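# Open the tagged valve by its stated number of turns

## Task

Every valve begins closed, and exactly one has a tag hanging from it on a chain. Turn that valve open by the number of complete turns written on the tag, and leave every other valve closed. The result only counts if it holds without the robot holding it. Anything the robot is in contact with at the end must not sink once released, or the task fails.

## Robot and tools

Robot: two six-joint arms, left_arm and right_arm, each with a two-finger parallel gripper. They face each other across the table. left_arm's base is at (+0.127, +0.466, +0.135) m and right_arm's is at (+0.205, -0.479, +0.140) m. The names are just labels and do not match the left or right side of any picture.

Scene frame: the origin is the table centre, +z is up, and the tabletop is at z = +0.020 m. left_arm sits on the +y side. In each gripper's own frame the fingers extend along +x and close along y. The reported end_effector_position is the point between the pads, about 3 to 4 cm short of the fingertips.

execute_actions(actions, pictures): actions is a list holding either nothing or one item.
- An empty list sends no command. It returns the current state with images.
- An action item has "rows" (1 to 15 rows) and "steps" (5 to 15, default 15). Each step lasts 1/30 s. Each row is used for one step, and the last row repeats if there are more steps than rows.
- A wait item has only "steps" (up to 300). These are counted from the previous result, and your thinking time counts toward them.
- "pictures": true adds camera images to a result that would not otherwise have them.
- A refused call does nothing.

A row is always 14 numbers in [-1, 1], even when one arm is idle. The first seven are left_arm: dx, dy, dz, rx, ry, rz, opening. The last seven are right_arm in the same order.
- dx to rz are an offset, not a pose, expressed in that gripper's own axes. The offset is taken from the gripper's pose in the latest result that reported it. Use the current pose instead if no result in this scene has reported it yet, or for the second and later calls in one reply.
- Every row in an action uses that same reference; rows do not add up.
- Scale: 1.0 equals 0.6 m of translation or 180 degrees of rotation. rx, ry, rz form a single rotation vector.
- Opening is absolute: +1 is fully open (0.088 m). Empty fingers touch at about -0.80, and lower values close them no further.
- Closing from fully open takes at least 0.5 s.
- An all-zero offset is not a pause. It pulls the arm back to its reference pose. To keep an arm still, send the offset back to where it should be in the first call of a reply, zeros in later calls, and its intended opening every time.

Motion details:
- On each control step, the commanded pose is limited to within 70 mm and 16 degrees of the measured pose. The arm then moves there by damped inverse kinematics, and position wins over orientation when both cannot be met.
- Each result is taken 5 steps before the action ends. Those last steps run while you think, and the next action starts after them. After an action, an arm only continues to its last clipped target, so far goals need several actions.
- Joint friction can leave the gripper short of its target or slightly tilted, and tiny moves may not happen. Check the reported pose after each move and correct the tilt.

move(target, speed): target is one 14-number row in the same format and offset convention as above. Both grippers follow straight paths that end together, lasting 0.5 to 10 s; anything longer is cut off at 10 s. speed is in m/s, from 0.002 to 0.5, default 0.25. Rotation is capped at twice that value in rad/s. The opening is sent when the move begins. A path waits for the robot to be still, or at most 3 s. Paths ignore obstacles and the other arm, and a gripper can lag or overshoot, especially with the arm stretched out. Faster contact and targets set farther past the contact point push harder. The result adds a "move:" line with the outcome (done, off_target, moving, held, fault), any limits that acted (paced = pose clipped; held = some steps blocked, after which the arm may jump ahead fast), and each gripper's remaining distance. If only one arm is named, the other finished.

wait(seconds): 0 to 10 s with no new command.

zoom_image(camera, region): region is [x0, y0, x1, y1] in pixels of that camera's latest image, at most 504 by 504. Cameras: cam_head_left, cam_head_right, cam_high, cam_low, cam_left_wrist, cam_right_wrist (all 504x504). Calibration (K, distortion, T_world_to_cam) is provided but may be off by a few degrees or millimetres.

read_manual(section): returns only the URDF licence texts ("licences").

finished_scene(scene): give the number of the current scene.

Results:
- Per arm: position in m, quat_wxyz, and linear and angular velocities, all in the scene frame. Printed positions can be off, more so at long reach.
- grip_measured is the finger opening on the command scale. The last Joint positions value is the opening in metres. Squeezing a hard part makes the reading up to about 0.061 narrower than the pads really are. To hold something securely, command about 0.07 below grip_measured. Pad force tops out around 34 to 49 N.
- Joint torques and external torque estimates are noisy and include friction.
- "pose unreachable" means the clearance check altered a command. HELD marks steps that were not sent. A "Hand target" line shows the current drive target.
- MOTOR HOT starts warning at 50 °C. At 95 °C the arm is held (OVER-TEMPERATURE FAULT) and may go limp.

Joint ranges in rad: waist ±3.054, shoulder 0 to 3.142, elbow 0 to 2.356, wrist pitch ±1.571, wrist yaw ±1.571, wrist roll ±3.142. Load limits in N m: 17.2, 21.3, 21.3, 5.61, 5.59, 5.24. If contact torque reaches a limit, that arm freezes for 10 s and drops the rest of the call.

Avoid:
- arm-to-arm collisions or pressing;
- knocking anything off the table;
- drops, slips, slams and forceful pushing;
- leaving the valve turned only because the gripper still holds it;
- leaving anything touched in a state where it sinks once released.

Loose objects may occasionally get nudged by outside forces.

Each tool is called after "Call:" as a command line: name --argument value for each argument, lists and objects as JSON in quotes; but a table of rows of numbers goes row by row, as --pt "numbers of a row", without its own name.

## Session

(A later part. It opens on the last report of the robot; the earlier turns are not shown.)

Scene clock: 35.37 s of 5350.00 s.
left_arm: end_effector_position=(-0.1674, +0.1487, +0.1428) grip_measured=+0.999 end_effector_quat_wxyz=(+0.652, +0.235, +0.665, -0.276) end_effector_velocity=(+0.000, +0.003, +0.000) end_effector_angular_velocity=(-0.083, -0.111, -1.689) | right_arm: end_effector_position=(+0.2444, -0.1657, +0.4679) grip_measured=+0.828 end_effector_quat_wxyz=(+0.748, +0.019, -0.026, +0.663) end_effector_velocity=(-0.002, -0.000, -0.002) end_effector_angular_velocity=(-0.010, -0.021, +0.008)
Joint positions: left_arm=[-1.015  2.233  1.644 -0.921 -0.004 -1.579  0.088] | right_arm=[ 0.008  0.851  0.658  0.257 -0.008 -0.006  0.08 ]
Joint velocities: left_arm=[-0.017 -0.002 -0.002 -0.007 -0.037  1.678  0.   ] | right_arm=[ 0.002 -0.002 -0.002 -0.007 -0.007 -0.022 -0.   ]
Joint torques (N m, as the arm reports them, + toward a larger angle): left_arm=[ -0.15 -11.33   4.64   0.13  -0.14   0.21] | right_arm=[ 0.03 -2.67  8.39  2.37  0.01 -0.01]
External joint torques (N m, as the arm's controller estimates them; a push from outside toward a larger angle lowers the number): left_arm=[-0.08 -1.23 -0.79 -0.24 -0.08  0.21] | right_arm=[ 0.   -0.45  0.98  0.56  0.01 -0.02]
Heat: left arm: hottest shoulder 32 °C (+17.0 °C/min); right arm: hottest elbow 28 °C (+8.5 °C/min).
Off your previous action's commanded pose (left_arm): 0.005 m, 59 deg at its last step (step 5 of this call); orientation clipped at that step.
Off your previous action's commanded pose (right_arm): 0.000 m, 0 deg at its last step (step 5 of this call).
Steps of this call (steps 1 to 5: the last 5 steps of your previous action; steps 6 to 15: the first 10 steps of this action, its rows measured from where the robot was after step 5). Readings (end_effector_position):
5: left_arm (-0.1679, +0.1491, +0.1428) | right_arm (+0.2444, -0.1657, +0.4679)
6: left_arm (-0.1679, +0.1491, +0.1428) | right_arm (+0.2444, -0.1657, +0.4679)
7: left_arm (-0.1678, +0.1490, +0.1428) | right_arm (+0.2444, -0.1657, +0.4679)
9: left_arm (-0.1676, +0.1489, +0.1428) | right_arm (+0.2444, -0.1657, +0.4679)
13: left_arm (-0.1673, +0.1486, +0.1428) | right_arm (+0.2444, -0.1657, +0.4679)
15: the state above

Call:
execute_actions --actions '[{"rows":[[0,0,0,0.7,0,0,1,0,0,0,0,0,0,0.83]],"steps":15}]'

Call:
execute_actions --actions '[{"rows":[[0,0,0,0.7,0,0,1,0,0,0,0,0,0,0.83]],"steps":15}]'

Call:
execute_actions --actions '[{"rows":[[0,0,0,0.7,0,0,1,0,0,0,0,0,0,0.83]],"steps":15}]'

Call:
execute_actions --actions '[{"rows":[[0,0,0,0.7,0,0,1,0,0,0,0,0,0,0.83]],"steps":15}]'

Call:
execute_actions --actions '[{"rows":[[0,0,0,0.27,0,0,1,0,0,0,0,0,0,0.83]],"steps":15}]'

Call:
wait --seconds 0.3

Scene clock: 35.97 s of 5350.00 s.
left_arm: end_effector_position=(-0.1668, +0.1481, +0.1428) grip_measured=+0.999 end_effector_quat_wxyz=(+0.475, +0.510, +0.458, -0.551) end_effector_velocity=(-0.001, +0.002, +0.002) end_effector_angular_velocity=(-0.060, -0.112, -1.685) | right_arm: end_effector_position=(+0.2444, -0.1657, +0.4679) grip_measured=+0.828 end_effector_quat_wxyz=(+0.748, +0.019, -0.026, +0.663) end_effector_velocity=(+0.001, -0.001, +0.001) end_effector_angular_velocity=(+0.008, +0.006, +0.000)
Joint positions: left_arm=[-1.018  2.233  1.644 -0.921 -0.018 -0.624  0.088] | right_arm=[ 0.008  0.851  0.658  0.257 -0.008 -0.006  0.08 ]
Joint velocities: left_arm=[-0.012 -0.002  0.002 -0.007 -0.022  1.678 -0.   ] | right_arm=[-0.007 -0.002 -0.002  0.007 -0.007  0.007 -0.   ]
Joint torques (N m, as the arm reports them, + toward a larger angle): left_arm=[ -0.43 -11.42   4.62   0.21  -0.14   0.23] | right_arm=[-0.02 -2.64  8.35  2.38 -0.01  0.  ]
External joint torques (N m, as the arm's controller estimates them; a push from outside toward a larger angle lowers the number): left_arm=[-0.36 -1.24 -0.93 -0.22 -0.09  0.23] | right_arm=[ 0.01 -0.37  0.89  0.55 -0.01  0.  ]
Heat: left arm: hottest shoulder 32 °C (+16.7 °C/min); right arm: hottest elbow 28 °C (+8.3 °C/min).
Off your previous action's commanded pose (left_arm): 0.001 m, 77 deg at its last step (step 5 of this call); orientation clipped at that step.
Off your previous action's commanded pose (right_arm): 0.000 m, 0 deg at its last step (step 5 of this call).
Steps of this call (steps 1 to 5: the last 5 steps of your previous action; steps 6 to 8: nothing new was sent; steps 9 to 18: the first 10 steps of this action). Readings (end_effector_position):
9: left_arm (-0.1674, +0.1487, +0.1428) | right_arm (+0.2444, -0.1657, +0.4679)
10: left_arm (-0.1673, +0.1486, +0.1428) | right_arm (+0.2444, -0.1657, +0.4679)
12: left_arm (-0.1671, +0.1484, +0.1428) | right_arm (+0.2444, -0.1657, +0.4679)
16: left_arm (-0.1669, +0.1482, +0.1428) | right_arm (+0.2444, -0.1657, +0.4679)
18: the state above

Scene clock: 36.47 s of 5350.00 s.
left_arm: end_effector_position=(-0.1663, +0.1476, +0.1428) grip_measured=+0.999 end_effector_quat_wxyz=(+0.224, +0.664, +0.184, -0.690) end_effector_velocity=(+0.002, +0.001, +0.000) end_effector_angular_velocity=(-0.052, -0.140, -1.684) | right_arm: end_effector_position=(+0.2444, -0.1657, +0.4679) grip_measured=+0.828 end_effector_quat_wxyz=(+0.748, +0.019, -0.026, +0.663) end_effector_velocity=(+0.001, -0.000, -0.003) end_effector_angular_velocity=(-0.020, -0.020, -0.001)
Joint positions: left_arm=[-1.021  2.233  1.644 -0.921 -0.031  0.231  0.088] | right_arm=[ 0.008  0.851  0.658  0.257 -0.008 -0.006  0.08 ]
Joint velocities: left_arm=[-0.012 -0.002 -0.002 -0.007 -0.037  1.678 -0.   ] | right_arm=[-0.007 -0.002  0.002 -0.022 -0.007 -0.022 -0.   ]
Joint torques (N m, as the arm reports them, + toward a larger angle): left_arm=[ -0.34 -11.42   4.79   0.2   -0.16   0.19] | right_arm=[ 0.01 -2.66  8.4   2.37 -0.01 -0.01]
External joint torques (N m, as the arm's controller estimates them; a push from outside toward a larger angle lowers the number): left_arm=[-0.34 -1.29 -0.69 -0.23 -0.14  0.2 ] | right_arm=[ 0.02 -0.45  0.99  0.57 -0.01 -0.02]
Heat: left arm: hottest shoulder 32 °C (+16.5 °C/min); right arm: hottest elbow 28 °C (+8.2 °C/min).
Off your previous action's commanded pose (left_arm): 0.001 m, 55 deg at its last step (step 5 of this call); orientation clipped at that step.
Off your previous action's commanded pose (right_arm): 0.000 m, 0 deg at its last step (step 5 of this call).
Steps of this call (steps 1 to 5: the last 5 steps of your previous action; steps 6 to 15: the first 10 steps of this action, its rows measured from where the robot was after step 5). Readings (end_effector_position):
5: left_arm (-0.1668, +0.1481, +0.1428) | right_arm (+0.2444, -0.1657, +0.4679)
6: left_arm (-0.1668, +0.1482, +0.1428) | right_arm (+0.2444, -0.1657, +0.4679)
7: left_arm (-0.1667, +0.1480, +0.1428) | right_arm (+0.2444, -0.1657, +0.4679)
9: left_arm (-0.1665, +0.1478, +0.1428) | right_arm (+0.2444, -0.1657, +0.4679)
13: left_arm (-0.1662, +0.1476, +0.1428) | right_arm (+0.2444, -0.1657, +0.4679)
15: the state above

Scene clock: 36.97 s of 5350.00 s.
left_arm: end_effector_position=(-0.1658, +0.1472, +0.1429) grip_measured=+0.999 end_effector_quat_wxyz=(-0.069, +0.701, -0.122, -0.700) end_effector_velocity=(+0.000, +0.000, +0.002) end_effector_angular_velocity=(-0.028, -0.142, -1.679) | right_arm: end_effector_position=(+0.2444, -0.1657, +0.4679) grip_measured=+0.828 end_effector_quat_wxyz=(+0.748, +0.019, -0.026, +0.663) end_effector_velocity=(-0.000, -0.000, +0.000) end_effector_angular_velocity=(-0.005, -0.022, +0.003)
Joint positions: left_arm=[-1.024  2.233  1.644 -0.921 -0.045  1.086  0.088] | right_arm=[ 0.008  0.851  0.658  0.257 -0.008 -0.006  0.08 ]
Joint velocities: left_arm=[-0.007 -0.002  0.002 -0.007 -0.022  1.678 -0.   ] | right_arm=[-0.002 -0.002  0.002 -0.007 -0.007 -0.022 -0.   ]
Joint torques (N m, as the arm reports them, + toward a larger angle): left_arm=[ -0.26 -11.49   4.8    0.1   -0.08   0.22] | right_arm=[ 0.05 -2.64  8.32  2.38  0.01 -0.02]
External joint torques (N m, as the arm's controller estimates them; a push from outside toward a larger angle lowers the number): left_arm=[-0.39 -1.37 -0.68 -0.31 -0.09  0.22] | right_arm=[ 0.05 -0.43  0.91  0.57  0.01 -0.02]
Heat: left arm: hottest shoulder 32 °C (+16.2 °C/min); right arm: hottest elbow 28 °C (+8.1 °C/min).
Off your previous action's commanded pose (left_arm): 0.001 m, 77 deg at its last step (step 5 of this call); orientation clipped at that step.
Off your previous action's commanded pose (right_arm): 0.000 m, 0 deg at its last step (step 5 of this call).
Steps of this call (steps 1 to 5: the last 5 steps of your previous action; steps 6 to 15: the first 10 steps of this action, its rows measured from where the robot was after step 5). Readings (end_effector_position):
5: left_arm (-0.1663, +0.1477, +0.1428) | right_arm (+0.2444, -0.1657, +0.4679)
6: left_arm (-0.1664, +0.1477, +0.1429) | right_arm (+0.2444, -0.1657, +0.4679)
7: left_arm (-0.1663, +0.1476, +0.1429) | right_arm (+0.2444, -0.1657, +0.4679)
9: left_arm (-0.1660, +0.1474, +0.1429) | right_arm (+0.2444, -0.1657, +0.4679)
13: left_arm (-0.1658, +0.1472, +0.1429) | right_arm (+0.2444, -0.1657, +0.4679)
15: the state above

Scene clock: 37.47 s of 5350.00 s.
left_arm: end_effector_position=(-0.1654, +0.1468, +0.1430) grip_measured=+0.999 end_effector_quat_wxyz=(-0.353, +0.613, -0.403, -0.581) end_effector_velocity=(-0.000, +0.003, +0.000) end_effector_angular_velocity=(-0.009, -0.161, -1.683) | right_arm: end_effector_position=(+0.2444, -0.1657, +0.4679) grip_measured=+0.828 end_effector_quat_wxyz=(+0.748, +0.019, -0.026, +0.663) end_effector_velocity=(+0.002, -0.002, -0.001) end_effector_angular_velocity=(-0.003, -0.006, -0.010)
Joint positions: left_arm=[-1.028  2.233  1.644 -0.921 -0.058  1.94   0.088] | right_arm=[ 0.008  0.851  0.658  0.257 -0.008 -0.006  0.08 ]
Joint velocities: left_arm=[-0.012 -0.002 -0.002 -0.007 -0.022  1.678 -0.001] | right_arm=[-0.002 -0.007 -0.002 -0.007  0.007 -0.007 -0.   ]
Joint torques (N m, as the arm reports them, + toward a larger angle): left_arm=[ -0.33 -11.33   4.82   0.04  -0.08   0.24] | right_arm=[-0.08 -2.65  8.33  2.38  0.    0.  ]
External joint torques (N m, as the arm's controller estimates them; a push from outside toward a larger angle lowers the number): left_arm=[-0.32 -1.23 -0.62 -0.32 -0.1   0.24] | right_arm=[-0.05 -0.41  0.9   0.57 -0.01 -0.01]
Heat: left arm: hottest shoulder 32 °C (+16.0 °C/min); right arm: hottest elbow 28 °C (+8.0 °C/min).
Off your previous action's commanded pose (left_arm): 0.001 m, 77 deg at its last step (step 5 of this call); orientation clipped at that step.
Off your previous action's commanded pose (right_arm): 0.000 m, 0 deg at its last step (step 5 of this call).
Steps of this call (steps 1 to 5: the last 5 steps of your previous action; steps 6 to 15: the first 10 steps of this action, its rows measured from where the robot was after step 5). Readings (end_effector_position):
5: left_arm (-0.1659, +0.1473, +0.1429) | right_arm (+0.2444, -0.1657, +0.4679)
6: left_arm (-0.1659, +0.1473, +0.1429) | right_arm (+0.2444, -0.1657, +0.4679)
7: left_arm (-0.1658, +0.1472, +0.1429) | right_arm (+0.2444, -0.1657, +0.4679)
9: left_arm (-0.1656, +0.1469, +0.1430) | right_arm (+0.2444, -0.1657, +0.4679)
13: left_arm (-0.1654, +0.1467, +0.1430) | right_arm (+0.2444, -0.1657, +0.4679)
15: the state above

Scene clock: 37.97 s of 5350.00 s.
left_arm: end_effector_position=(-0.1650, +0.1463, +0.1431) grip_measured=+1.000 end_effector_quat_wxyz=(-0.576, +0.415, -0.607, -0.358) end_effector_velocity=(+0.002, +0.003, -0.001) end_effector_angular_velocity=(+0.018, -0.168, -1.687) | right_arm: end_effector_position=(+0.2444, -0.1657, +0.4679) grip_measured=+0.828 end_effector_quat_wxyz=(+0.748, +0.019, -0.026, +0.663) end_effector_velocity=(-0.000, -0.000, -0.002) end_effector_angular_velocity=(-0.010, -0.021, +0.003)
Joint positions: left_arm=[-1.03   2.233  1.644 -0.921 -0.069  2.794  0.088] | right_arm=[ 0.008  0.851  0.658  0.257 -0.008 -0.006  0.08 ]
Joint velocities: left_arm=[-0.002 -0.002 -0.007 -0.007 -0.007  1.692 -0.   ] | right_arm=[-0.002 -0.002 -0.002 -0.007 -0.007 -0.022 -0.   ]
Joint torques (N m, as the arm reports them, + toward a larger angle): left_arm=[ -0.44 -11.33   4.65  -0.01  -0.09   0.2 ] | right_arm=[ 0.05 -2.61  8.26  2.38  0.   -0.01]
External joint torques (N m, as the arm's controller estimates them; a push from outside toward a larger angle lowers the number): left_arm=[-0.51 -1.33 -0.72 -0.33 -0.07  0.2 ] | right_arm=[ 0.03 -0.4   0.85  0.58  0.   -0.01]
Heat: left arm: hottest shoulder 32 °C (+15.8 °C/min); right arm: hottest elbow 28 °C (+7.9 °C/min).
Off your previous action's commanded pose (left_arm): 0.001 m, 77 deg at its last step (step 5 of this call); orientation clipped at that step.
Off your previous action's commanded pose (right_arm): 0.000 m, 0 deg at its last step (step 5 of this call).
Steps of this call (steps 1 to 5: the last 5 steps of your previous action; steps 6 to 15: the first 10 steps of this action, its rows measured from where the robot was after step 5). Readings (end_effector_position):
5: left_arm (-0.1655, +0.1468, +0.1430) | right_arm (+0.2444, -0.1657, +0.4679)
6: left_arm (-0.1655, +0.1469, +0.1431) | right_arm (+0.2444, -0.1657, +0.4679)
7: left_arm (-0.1654, +0.1467, +0.1431) | right_arm (+0.2444, -0.1657, +0.4679)
9: left_arm (-0.1652, +0.1465, +0.1431) | right_arm (+0.2444, -0.1657, +0.4679)
13: left_arm (-0.1650, +0.1464, +0.1431) | right_arm (+0.2444, -0.1657, +0.4679)
15: the state above

Scene clock: 38.43 s of 5350.00 s.
left_arm: end_effector_position=(-0.1652, +0.1465, +0.1431) grip_measured=+1.000 end_effector_quat_wxyz=(-0.626, +0.335, -0.649, -0.275) end_effector_velocity=(+0.001, +0.001, -0.003) end_effector_angular_velocity=(-0.003, -0.012, -0.053) | right_arm: end_effector_position=(+0.2444, -0.1657, +0.4679) grip_measured=+0.828 end_effector_quat_wxyz=(+0.748, +0.019, -0.026, +0.663) end_effector_velocity=(-0.000, -0.000, -0.001) end_effector_angular_velocity=(+0.001, -0.008, +0.004)
Joint positions: left_arm=[-1.03   2.233  1.644 -0.921 -0.068  3.057  0.088] | right_arm=[ 0.008  0.851  0.658  0.257 -0.008 -0.006  0.08 ]
Joint velocities: left_arm=[-0.002  0.002 -0.007  0.007 -0.007  0.051 -0.   ] | right_arm=[-0.002 -0.002 -0.007  0.007 -0.007 -0.007 -0.   ]
Joint torques (N m, as the arm reports them, + toward a larger angle): left_arm=[  0.02 -11.31   4.63   0.03   0.06   0.23] | right_arm=[-0.02 -2.59  8.39  2.38  0.01 -0.02]
External joint torques (N m, as the arm's controller estimates them; a push from outside toward a larger angle lowers the number): left_arm=[ 0.02 -1.35 -0.76 -0.3   0.09  0.22] | right_arm=[-0.02 -0.38  0.99  0.58  0.01 -0.02]
Heat: left arm: hottest shoulder 32 °C (+15.6 °C/min); right arm: hottest elbow 28 °C (+7.8 °C/min).
Hand target (left_arm): -0.165, +0.147, +0.143; +0.627, -0.331, +0.650, +0.273
Hand target (right_arm): +0.244, -0.166, +0.468; +0.748, +0.019, -0.026, +0.663
Off the commanded pose (left_arm): 0.000 m, 1 deg.
Off the commanded pose (right_arm): 0.000 m, 0 deg.
Kept back: nothing.
Steps of this call (steps 1 to 5: the last 5 steps of your previous action; steps 6 to 14: nothing new was sent). Readings (end_effector_position):
1: left_arm (-0.1650, +0.1463, +0.1431) | right_arm (+0.2444, -0.1657, +0.4679)
2: left_arm (-0.1650, +0.1463, +0.1431) | right_arm (+0.2444, -0.1657, +0.4679)
4: left_arm (-0.1650, +0.1463, +0.1431) | right_arm (+0.2444, -0.1657, +0.4679)
8: left_arm (-0.1650, +0.1464, +0.1431) | right_arm (+0.2444, -0.1657, +0.4679)
14: the state above
camera_calibration (this result's frames):
cam_left_wrist: T_world_to_cam=[[0.746388, -0.664175, 0.0421512, 0.223338], [-0.616603, -0.666316, 0.419314, -0.0422613], [-0.250412, -0.338961, -0.906862, 0.216869], [0, 0, 0, 1]] pos_world=[-0.138448, 0.193686, 0.204977]

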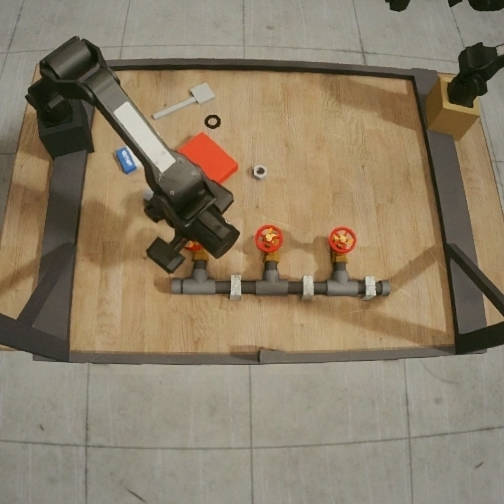

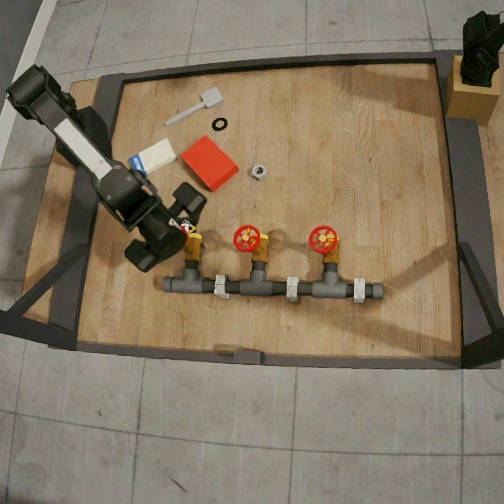

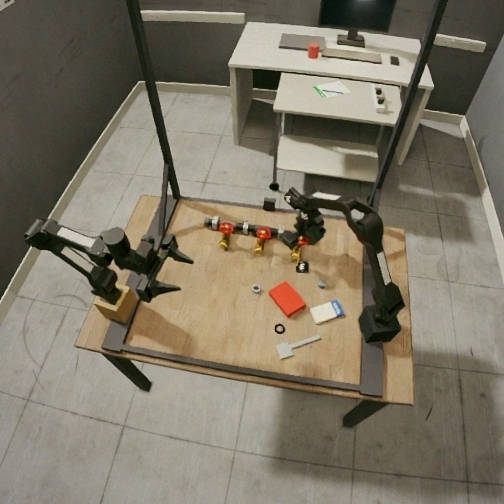

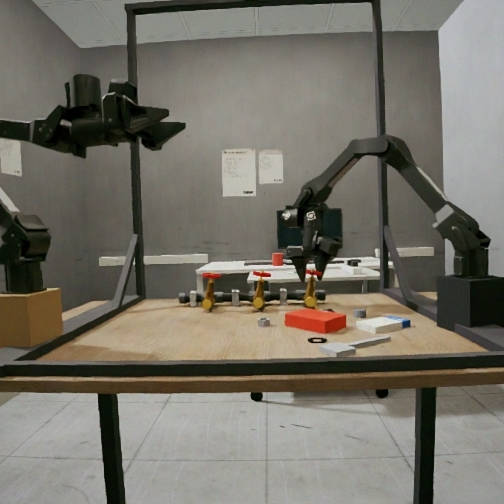

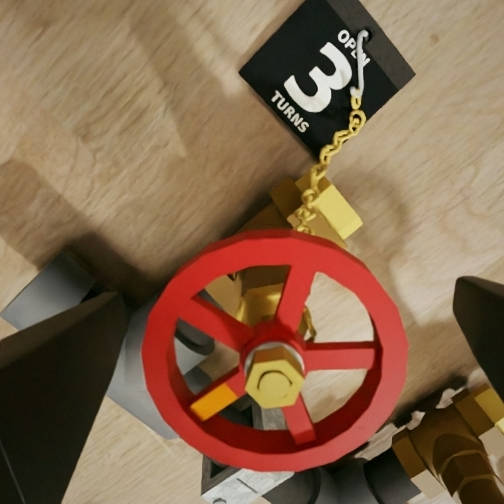

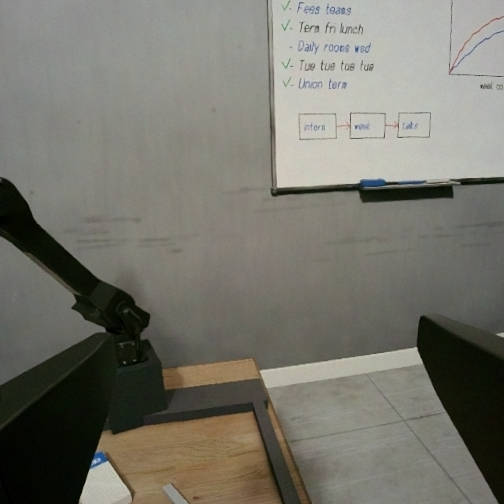

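Call:
move --target '[-0.003,0.006,-0.005,0,0.0175,0.03,0.7,0,0,0,0,0,0,0.83]' --speed 0.1

Call:
move --target '[0,0,0,0,0,0,0.14,0,0,0,0,0,0,0.83]'

Call:
move --target '[-0.004,0,0,-0.95,0,0,0.14,0,0,0,0,0,0,0.83]' --speed 0.5

Scene clock: 39.73 s of 5350.00 s.
left_arm: end_effector_position=(-0.1717, +0.1454, +0.1428) grip_measured=+0.703 end_effector_quat_wxyz=(-0.595, +0.313, -0.679, -0.295) end_effector_velocity=(-0.001, +0.002, -0.001) end_effector_angular_velocity=(+0.004, +0.008, +0.004) | right_arm: end_effector_position=(+0.2444, -0.1657, +0.4679) grip_measured=+0.828 end_effector_quat_wxyz=(+0.748, +0.019, -0.026, +0.663) end_effector_velocity=(-0.004, +0.000, -0.002) end_effector_angular_velocity=(-0.008, -0.008, +0.024)
Joint positions: left_arm=[-1.009  2.207  1.595 -0.84   0.02   3.077  0.073] | right_arm=[ 0.008  0.851  0.658  0.257 -0.008 -0.006  0.08 ]
Joint velocities: left_arm=[-0.002 -0.002 -0.007  0.007  0.007 -0.007 -0.   ] | right_arm=[ 0.002 -0.002 -0.002 -0.007 -0.022 -0.007 -0.   ]
Joint torques (N m, as the arm reports them, + toward a larger angle): left_arm=[  0.1  -12.73   3.64   0.26   0.16   0.22] | right_arm=[ 0.   -2.66  8.33  2.37  0.02 -0.01]
External joint torques (N m, as the arm's controller estimates them; a push from outside toward a larger angle lowers the number): left_arm=[ 0.11 -2.82 -1.84 -0.18  0.13  0.22] | right_arm=[-0.02 -0.42  0.89  0.55  0.02 -0.02]
Heat: left arm: hottest shoulder 32 °C (+15.1 °C/min); right arm: hottest elbow 28 °C (+7.6 °C/min).
Hand target (left_arm): -0.170, +0.146, +0.145; +0.594, -0.312, +0.681, +0.295
Hand target (right_arm): +0.244, -0.166, +0.468; +0.748, +0.019, -0.026, +0.663
Off the commanded pose (left_arm): 0.003 m, 0 deg.
Off the commanded pose (right_arm): 0.000 m, 0 deg.
Kept back: nothing.
move: done
camera_calibration (this result's frames):
cam_left_wrist: T_world_to_cam=[[0.741562, -0.669393, -0.0447084, 0.239876], [-0.575813, -0.669258, 0.46961, -0.0466113], [-0.344275, -0.322501, -0.881741, 0.192467], [0, 0, 0, 1]] pos_world=[-0.138461, 0.191448, 0.20232]

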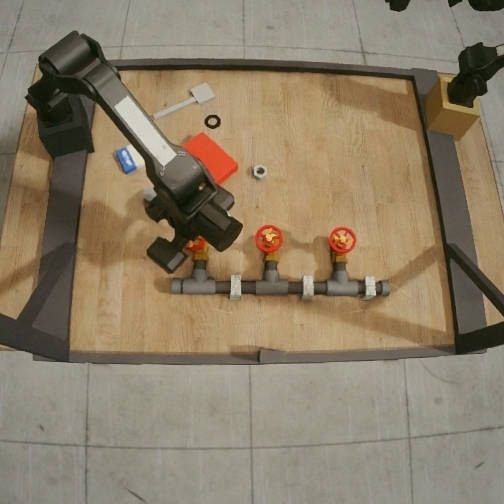

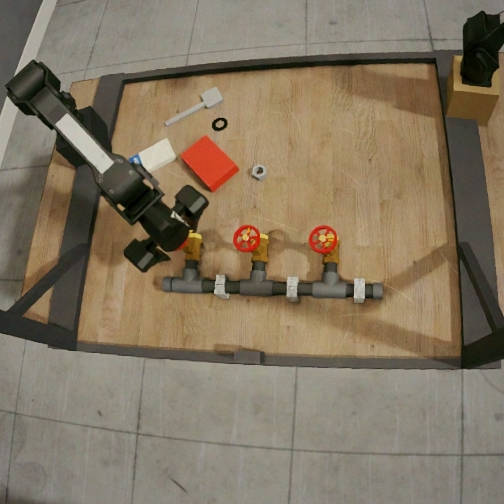

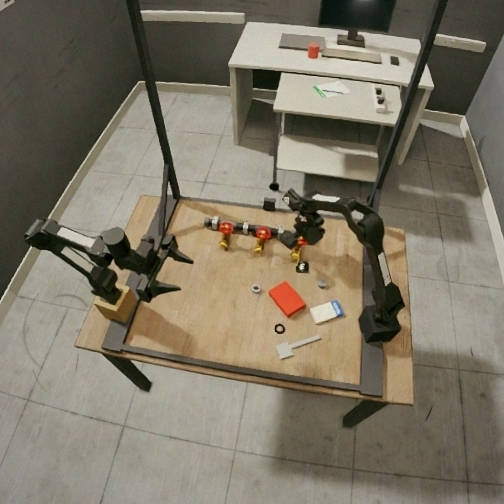

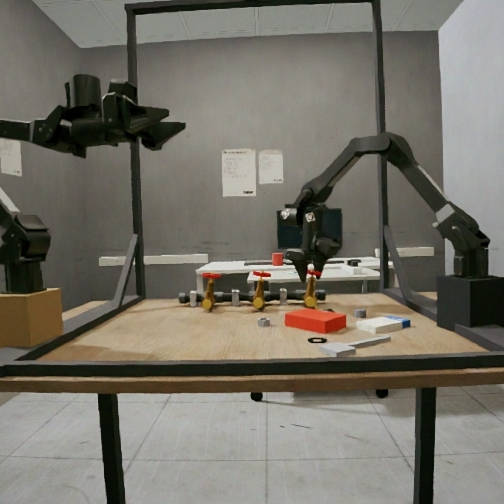

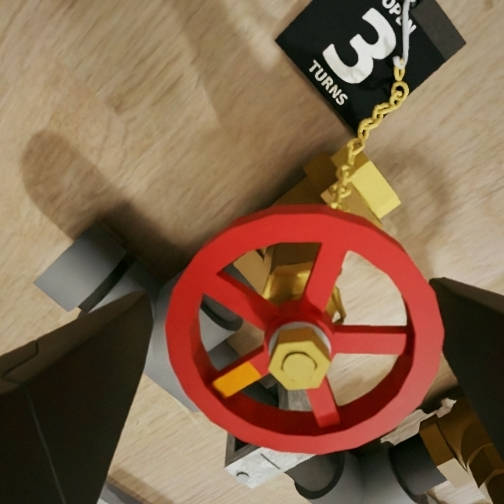

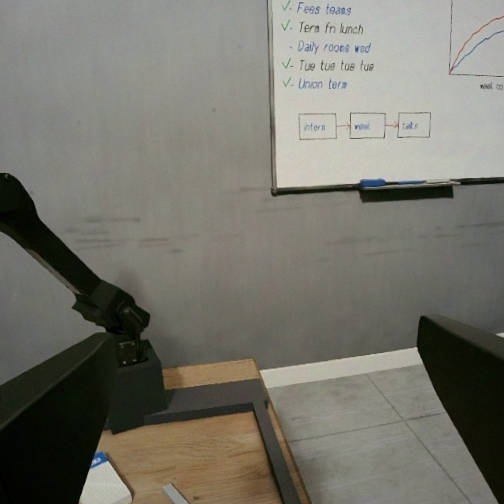

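Scene clock: 40.23 s of 5350.00 s.
left_arm: end_effector_position=(-0.1715, +0.1453, +0.1428) grip_measured=+0.202 end_effector_quat_wxyz=(-0.595, +0.314, -0.678, -0.295) end_effector_velocity=(+0.001, +0.001, +0.002) end_effector_angular_velocity=(-0.001, -0.005, +0.020) | right_arm: end_effector_position=(+0.2444, -0.1657, +0.4679) grip_measured=+0.828 end_effector_quat_wxyz=(+0.748, +0.019, -0.026, +0.663) end_effector_velocity=(+0.002, -0.001, +0.001) end_effector_angular_velocity=(+0.006, -0.008, -0.010)
Joint positions: left_arm=[-1.009  2.207  1.595 -0.84   0.019  3.077  0.049] | right_arm=[ 0.008  0.851  0.658  0.257 -0.008 -0.006  0.08 ]
Joint velocities: left_arm=[-0.002 -0.007 -0.002 -0.007 -0.007 -0.022 -0.   ] | right_arm=[-0.002 -0.002 -0.002  0.007  0.007 -0.007 -0.   ]
Joint torques (N m, as the arm reports them, + toward a larger angle): left_arm=[ -0.08 -11.07   4.67   0.13   0.07   0.03] | right_arm=[ 0.   -2.63  8.34  2.38  0.   -0.02]
External joint torques (N m, as the arm's controller estimates them; a push from outside toward a larger angle lowers the number): left_arm=[-0.06 -1.08 -0.82 -0.3   0.04  0.03] | right_arm=[ 0.01 -0.43  0.92  0.57 -0.01 -0.03]
Heat: left arm: hottest shoulder 33 °C (+16.4 °C/min); right arm: hottest elbow 28 °C (+7.5 °C/min).
Hand target (left_arm): -0.172, +0.145, +0.143; +0.595, -0.313, +0.679, +0.295
Hand target (right_arm): +0.244, -0.166, +0.468; +0.748, +0.019, -0.026, +0.663
Off the commanded pose (left_arm): 0.000 m, 0 deg.
Off the commanded pose (right_arm): 0.000 m, 0 deg.
Kept back: nothing.
move: done
camera_calibration (this result's frames):
cam_left_wrist: T_world_to_cam=[[0.741902, -0.669066, -0.0439516, 0.239498], [-0.575759, -0.669289, 0.469631, -0.0466087], [-0.343631, -0.323115, -0.881768, 0.192678], [0, 0, 0, 1]] pos_world=[-0.138309, 0.191302, 0.202313]

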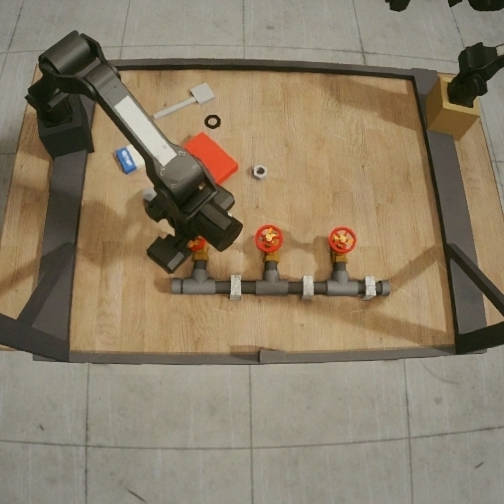

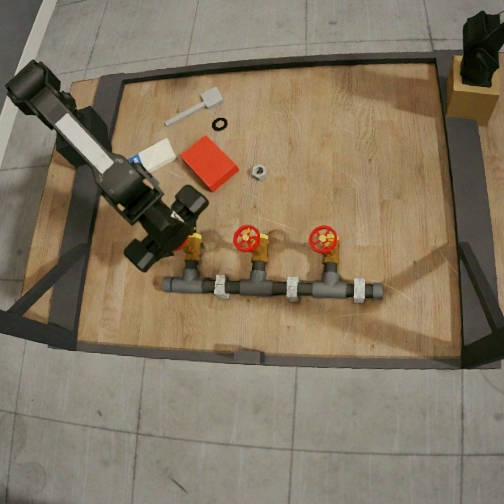

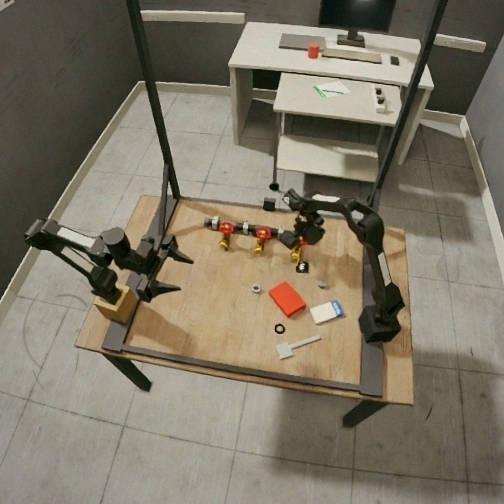

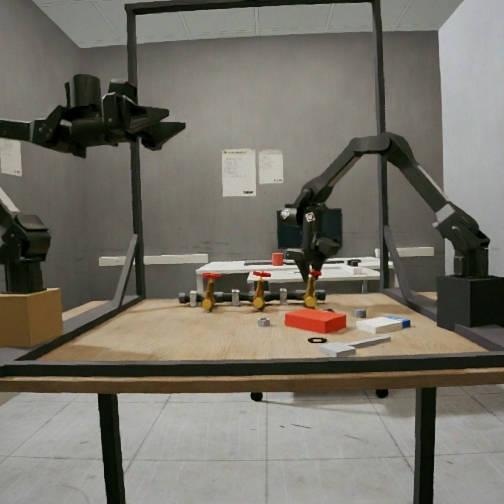

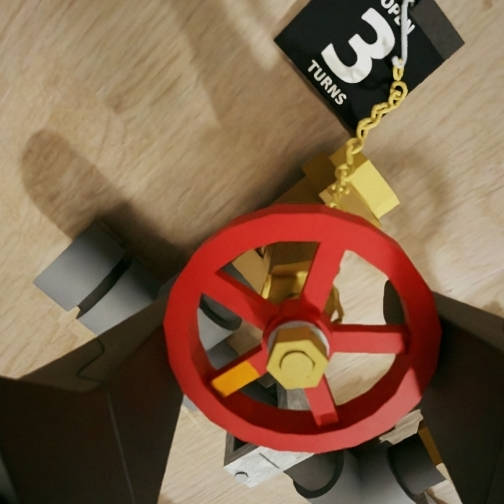

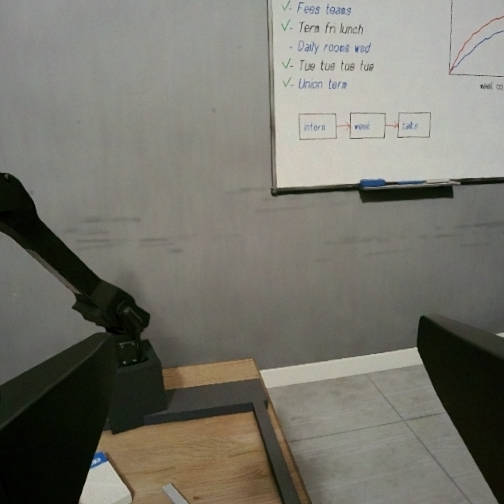

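Scene clock: 43.87 s of 5350.00 s.
left_arm: end_effector_position=(-0.1651, +0.1518, +0.1385) grip_measured=+0.176 end_effector_quat_wxyz=(+0.255, +0.632, +0.245, -0.689) end_effector_velocity=(+0.002, +0.003, -0.001) end_effector_angular_velocity=(+0.006, -0.013, +0.020) | right_arm: end_effector_position=(+0.2444, -0.1657, +0.4679) grip_measured=+0.828 end_effector_quat_wxyz=(+0.748, +0.019, -0.026, +0.663) end_effector_velocity=(+0.001, -0.001, +0.001) end_effector_angular_velocity=(+0.006, -0.009, -0.000)
Joint positions: left_arm=[-1.006  2.211  1.587 -0.869  0.024  0.107  0.048] | right_arm=[ 0.008  0.851  0.658  0.257 -0.008 -0.006  0.08 ]
Joint velocities: left_arm=[-0.002 -0.002 -0.007 -0.007 -0.007 -0.022 -0.   ] | right_arm=[-0.007 -0.002 -0.002  0.007 -0.007 -0.007 -0.   ]
Joint torques (N m, as the arm reports them, + toward a larger angle): left_arm=[ -0.23 -12.29   5.59   1.65  -0.13  -0.45] | right_arm=[-0.05 -2.65  8.35  2.38  0.   -0.01]
External joint torques (N m, as the arm's controller estimates them; a push from outside toward a larger angle lowers the number): left_arm=[-0.23 -2.35  0.15  1.18 -0.15 -0.45] | right_arm=[-0.03 -0.45  0.94  0.57  0.   -0.02]
Heat: left arm: hottest shoulder 33 °C (+15.0 °C/min); right arm: hottest elbow 28 °C (+6.8 °C/min).
Hand target (left_arm): -0.171, +0.146, +0.145; +0.266, +0.618, +0.241, -0.700
Hand target (right_arm): +0.244, -0.166, +0.468; +0.748, +0.019, -0.026, +0.663
Off the commanded pose (left_arm): 0.011 m, 2 deg.
Off the commanded pose (right_arm): 0.000 m, 0 deg.
Kept back: nothing.
move: off_target (left_arm)
camera_calibration (this result's frames):
cam_left_wrist: T_world_to_cam=[[-0.623638, 0.781631, -0.0113417, -0.211298], [0.74715, 0.600268, 0.285387, 0.0146812], [0.229875, 0.169504, -0.958345, 0.223781], [0, 0, 0, 1]] pos_world=[-0.194184, 0.118412, 0.207874]

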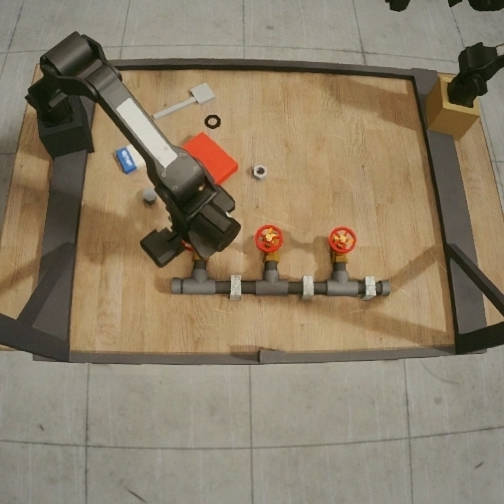

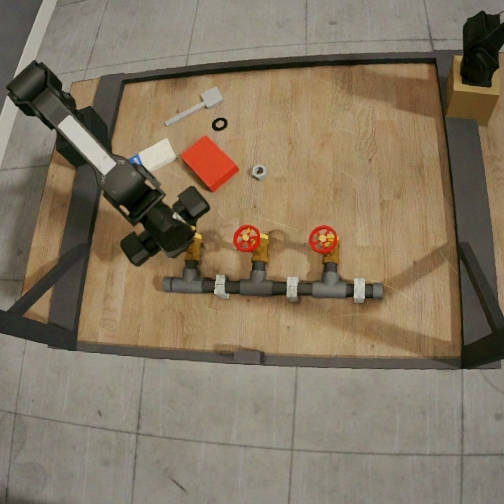

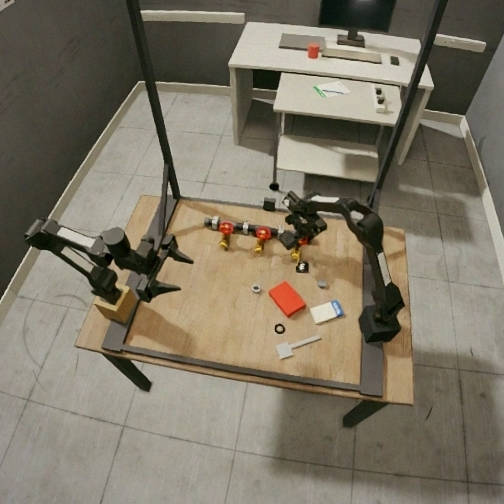

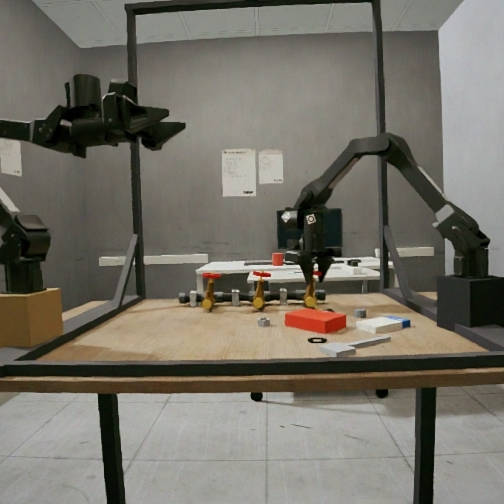

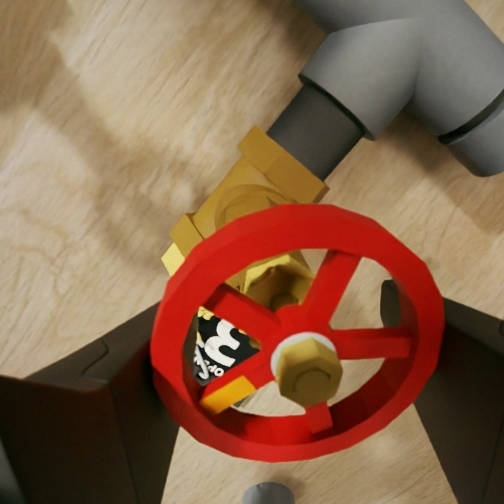

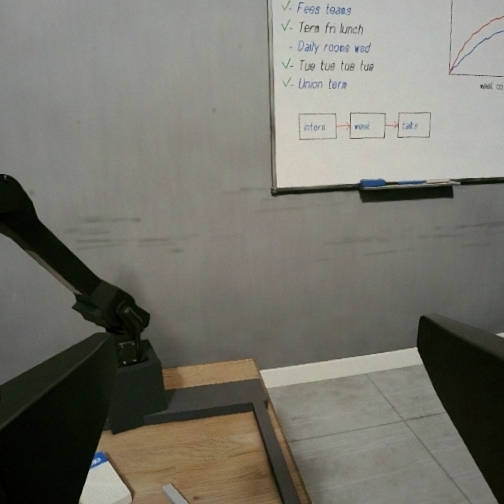

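Call:
move --target '[-0.005,0,0.013,-0.95,0,0,0.11,0,0,0,0,0,0,0.83]' --speed 0.5

Call:
move --target '[0,0,0,0,0,0,0.8,0,0,0,0,0,0,0.83]'

Scene clock: 47.73 s of 5350.00 s.
left_arm: end_effector_position=(-0.1737, +0.1458, +0.1344) grip_measured=+0.149 end_effector_quat_wxyz=(-0.649, +0.199, -0.711, -0.183) end_effector_velocity=(-0.002, +0.001, +0.001) end_effector_angular_velocity=(-0.010, -0.000, +0.001) | right_arm: end_effector_position=(+0.2444, -0.1657, +0.4679) grip_measured=+0.828 end_effector_quat_wxyz=(+0.748, +0.019, -0.026, +0.663) end_effector_velocity=(+0.001, -0.001, -0.002) end_effector_angular_velocity=(-0.006, +0.008, +0.000)
Joint positions: left_arm=[-1.01   2.248  1.632 -0.869  0.027 -2.864  0.046] | right_arm=[ 0.008  0.851  0.658  0.257 -0.008 -0.006  0.08 ]
Joint velocities: left_arm=[-0.007 -0.002 -0.002  0.007 -0.007 -0.007  0.   ] | right_arm=[-0.007 -0.002 -0.002 -0.007 -0.007  0.007 -0.   ]
Joint torques (N m, as the arm reports them, + toward a larger angle): left_arm=[  0.13 -13.31   5.34  -1.98  -0.1   -0.49] | right_arm=[ 0.02 -2.64  8.36  2.36 -0.01  0.01]
External joint torques (N m, as the arm's controller estimates them; a push from outside toward a larger angle lowers the number): left_arm=[ 0.2  -3.23 -0.04 -2.34 -0.11 -0.49] | right_arm=[ 0.03 -0.43  0.96  0.56 -0.01  0.  ]
Heat: left arm: hottest shoulder 34 °C (+15.1 °C/min); right arm: hottest elbow 28 °C (+6.3 °C/min).
Hand target (left_arm): -0.171, +0.147, +0.142; +0.650, -0.204, +0.707, +0.190
Hand target (right_arm): +0.244, -0.166, +0.468; +0.748, +0.019, -0.026, +0.663
Off the commanded pose (left_arm): 0.008 m, 1 deg.
Off the commanded pose (right_arm): 0.000 m, 0 deg.
Kept back: nothing.
move: done
camera_calibration (this result's frames):
cam_left_wrist: T_world_to_cam=[[0.475581, -0.87942, -0.0210502, 0.222476], [-0.783527, -0.434358, 0.444317, -0.110472], [-0.399885, -0.194815, -0.895622, 0.158161], [0, 0, 0, 1]] pos_world=[-0.129117, 0.178478, 0.19542]

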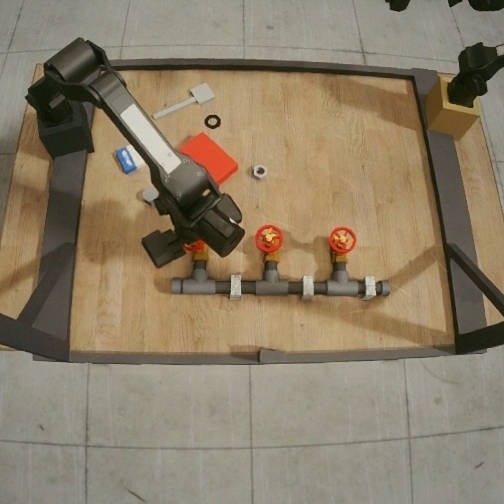

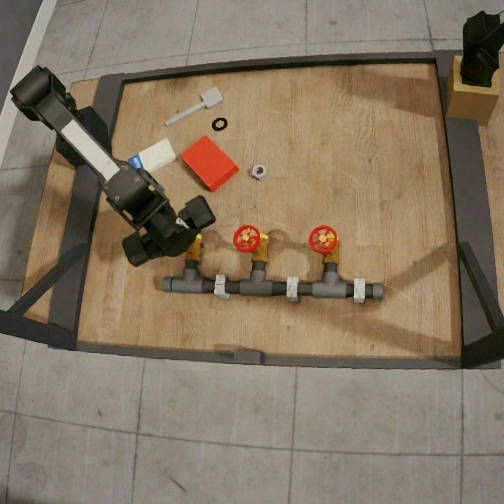

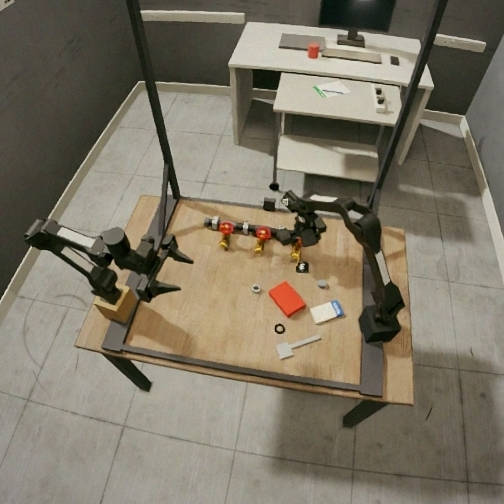

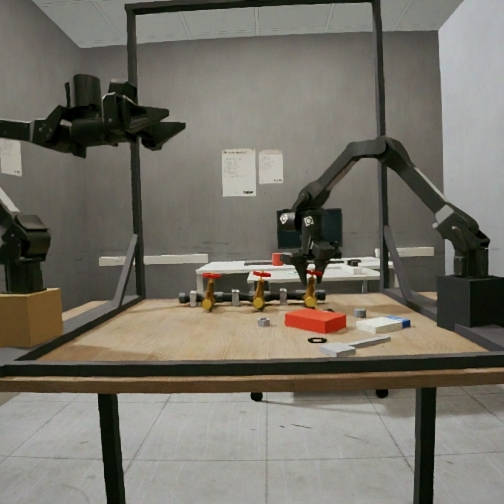

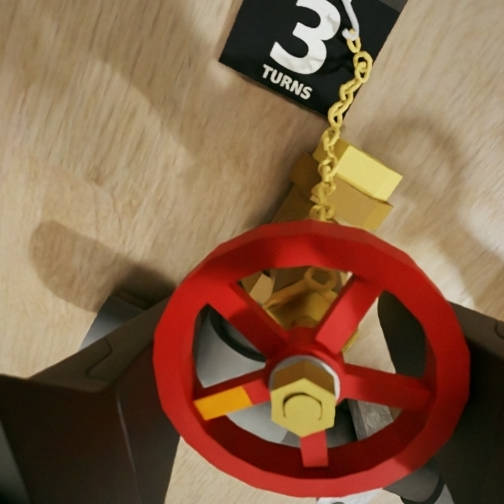

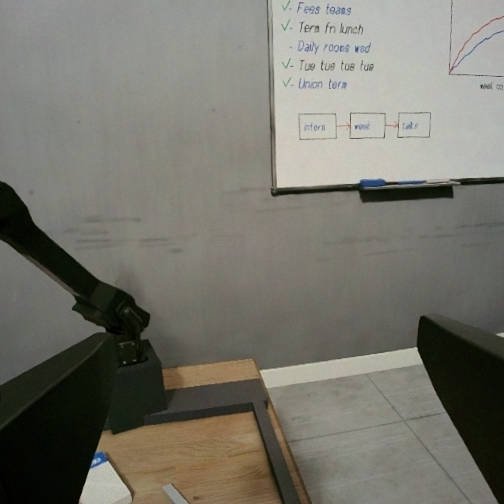

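Scene clock: 48.43 s of 5350.00 s.
left_arm: end_effector_position=(-0.1733, +0.1460, +0.1339) grip_measured=+0.795 end_effector_quat_wxyz=(-0.650, +0.199, -0.710, -0.184) end_effector_velocity=(-0.000, -0.000, -0.002) end_effector_angular_velocity=(-0.006, -0.003, +0.005) | right_arm: end_effector_position=(+0.2444, -0.1657, +0.4679) grip_measured=+0.828 end_effector_quat_wxyz=(+0.748, +0.019, -0.026, +0.663) end_effector_velocity=(-0.003, -0.000, +0.001) end_effector_angular_velocity=(+0.006, -0.010, +0.019)
Joint positions: left_arm=[-1.01   2.249  1.632 -0.87   0.026 -2.866  0.078] | right_arm=[ 0.008  0.851  0.658  0.257 -0.008 -0.006  0.08 ]
Joint velocities: left_arm=[-0.002  0.002 -0.002  0.007 -0.007 -0.007  0.001] | right_arm=[-0.002 -0.002 -0.002  0.007 -0.022 -0.007 -0.   ]
Joint torques (N m, as the arm reports them, + toward a larger angle): left_arm=[ -0.01 -11.59   4.5    0.13   0.04   0.08] | right_arm=[-0.02 -2.66  8.32  2.37  0.   -0.01]
External joint torques (N m, as the arm's controller estimates them; a push from outside toward a larger angle lowers the number): left_arm=[-0.09 -1.59 -0.82 -0.21  0.04  0.08] | right_arm=[-0.03 -0.46  0.91  0.57  0.   -0.01]
Heat: left arm: hottest shoulder 34 °C (+14.9 °C/min); right arm: hottest elbow 28 °C (+6.2 °C/min).
Hand target (left_arm): -0.174, +0.146, +0.134; +0.649, -0.199, +0.711, +0.184
Hand target (right_arm): +0.244, -0.166, +0.468; +0.748, +0.019, -0.026, +0.663
Off the commanded pose (left_arm): 0.001 m, 0 deg.
Off the commanded pose (right_arm): 0.000 m, 0 deg.
Kept back: nothing.
move: done
camera_calibration (this result's frames):
cam_left_wrist: T_world_to_cam=[[0.47735, -0.878456, -0.0212416, 0.222668], [-0.78357, -0.436481, 0.442157, -0.109311], [-0.397688, -0.19442, -0.896686, 0.158347], [0, 0, 0, 1]] pos_world=[-0.128971, 0.178678, 0.19505]

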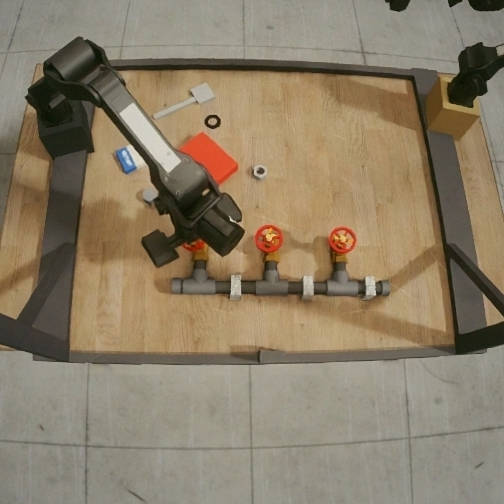

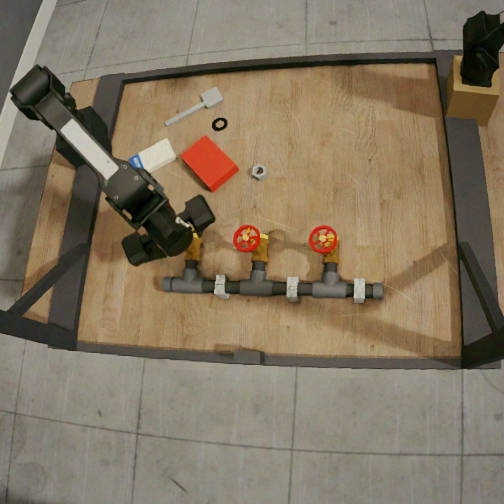

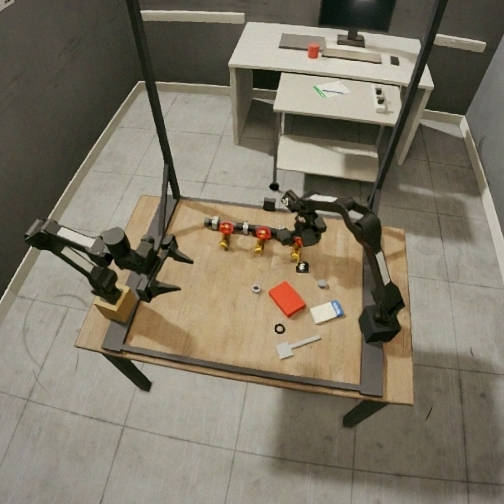

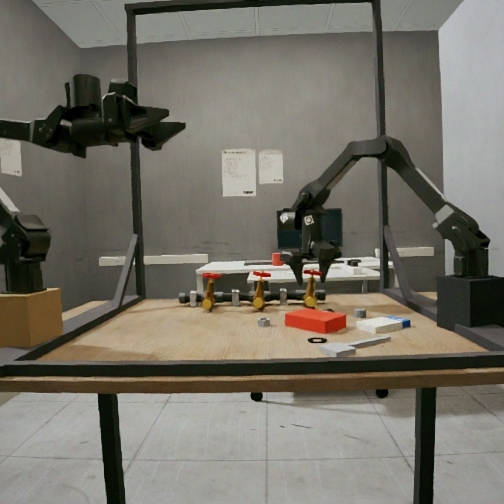

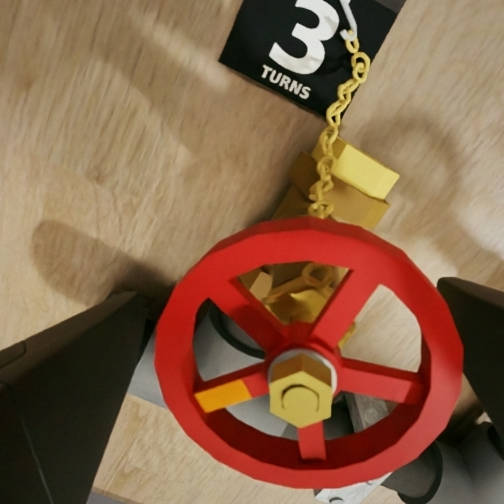

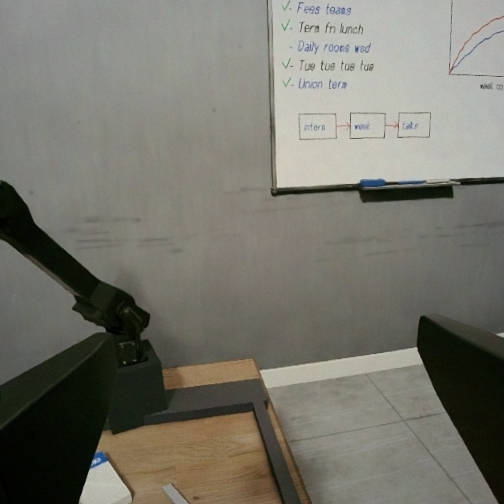

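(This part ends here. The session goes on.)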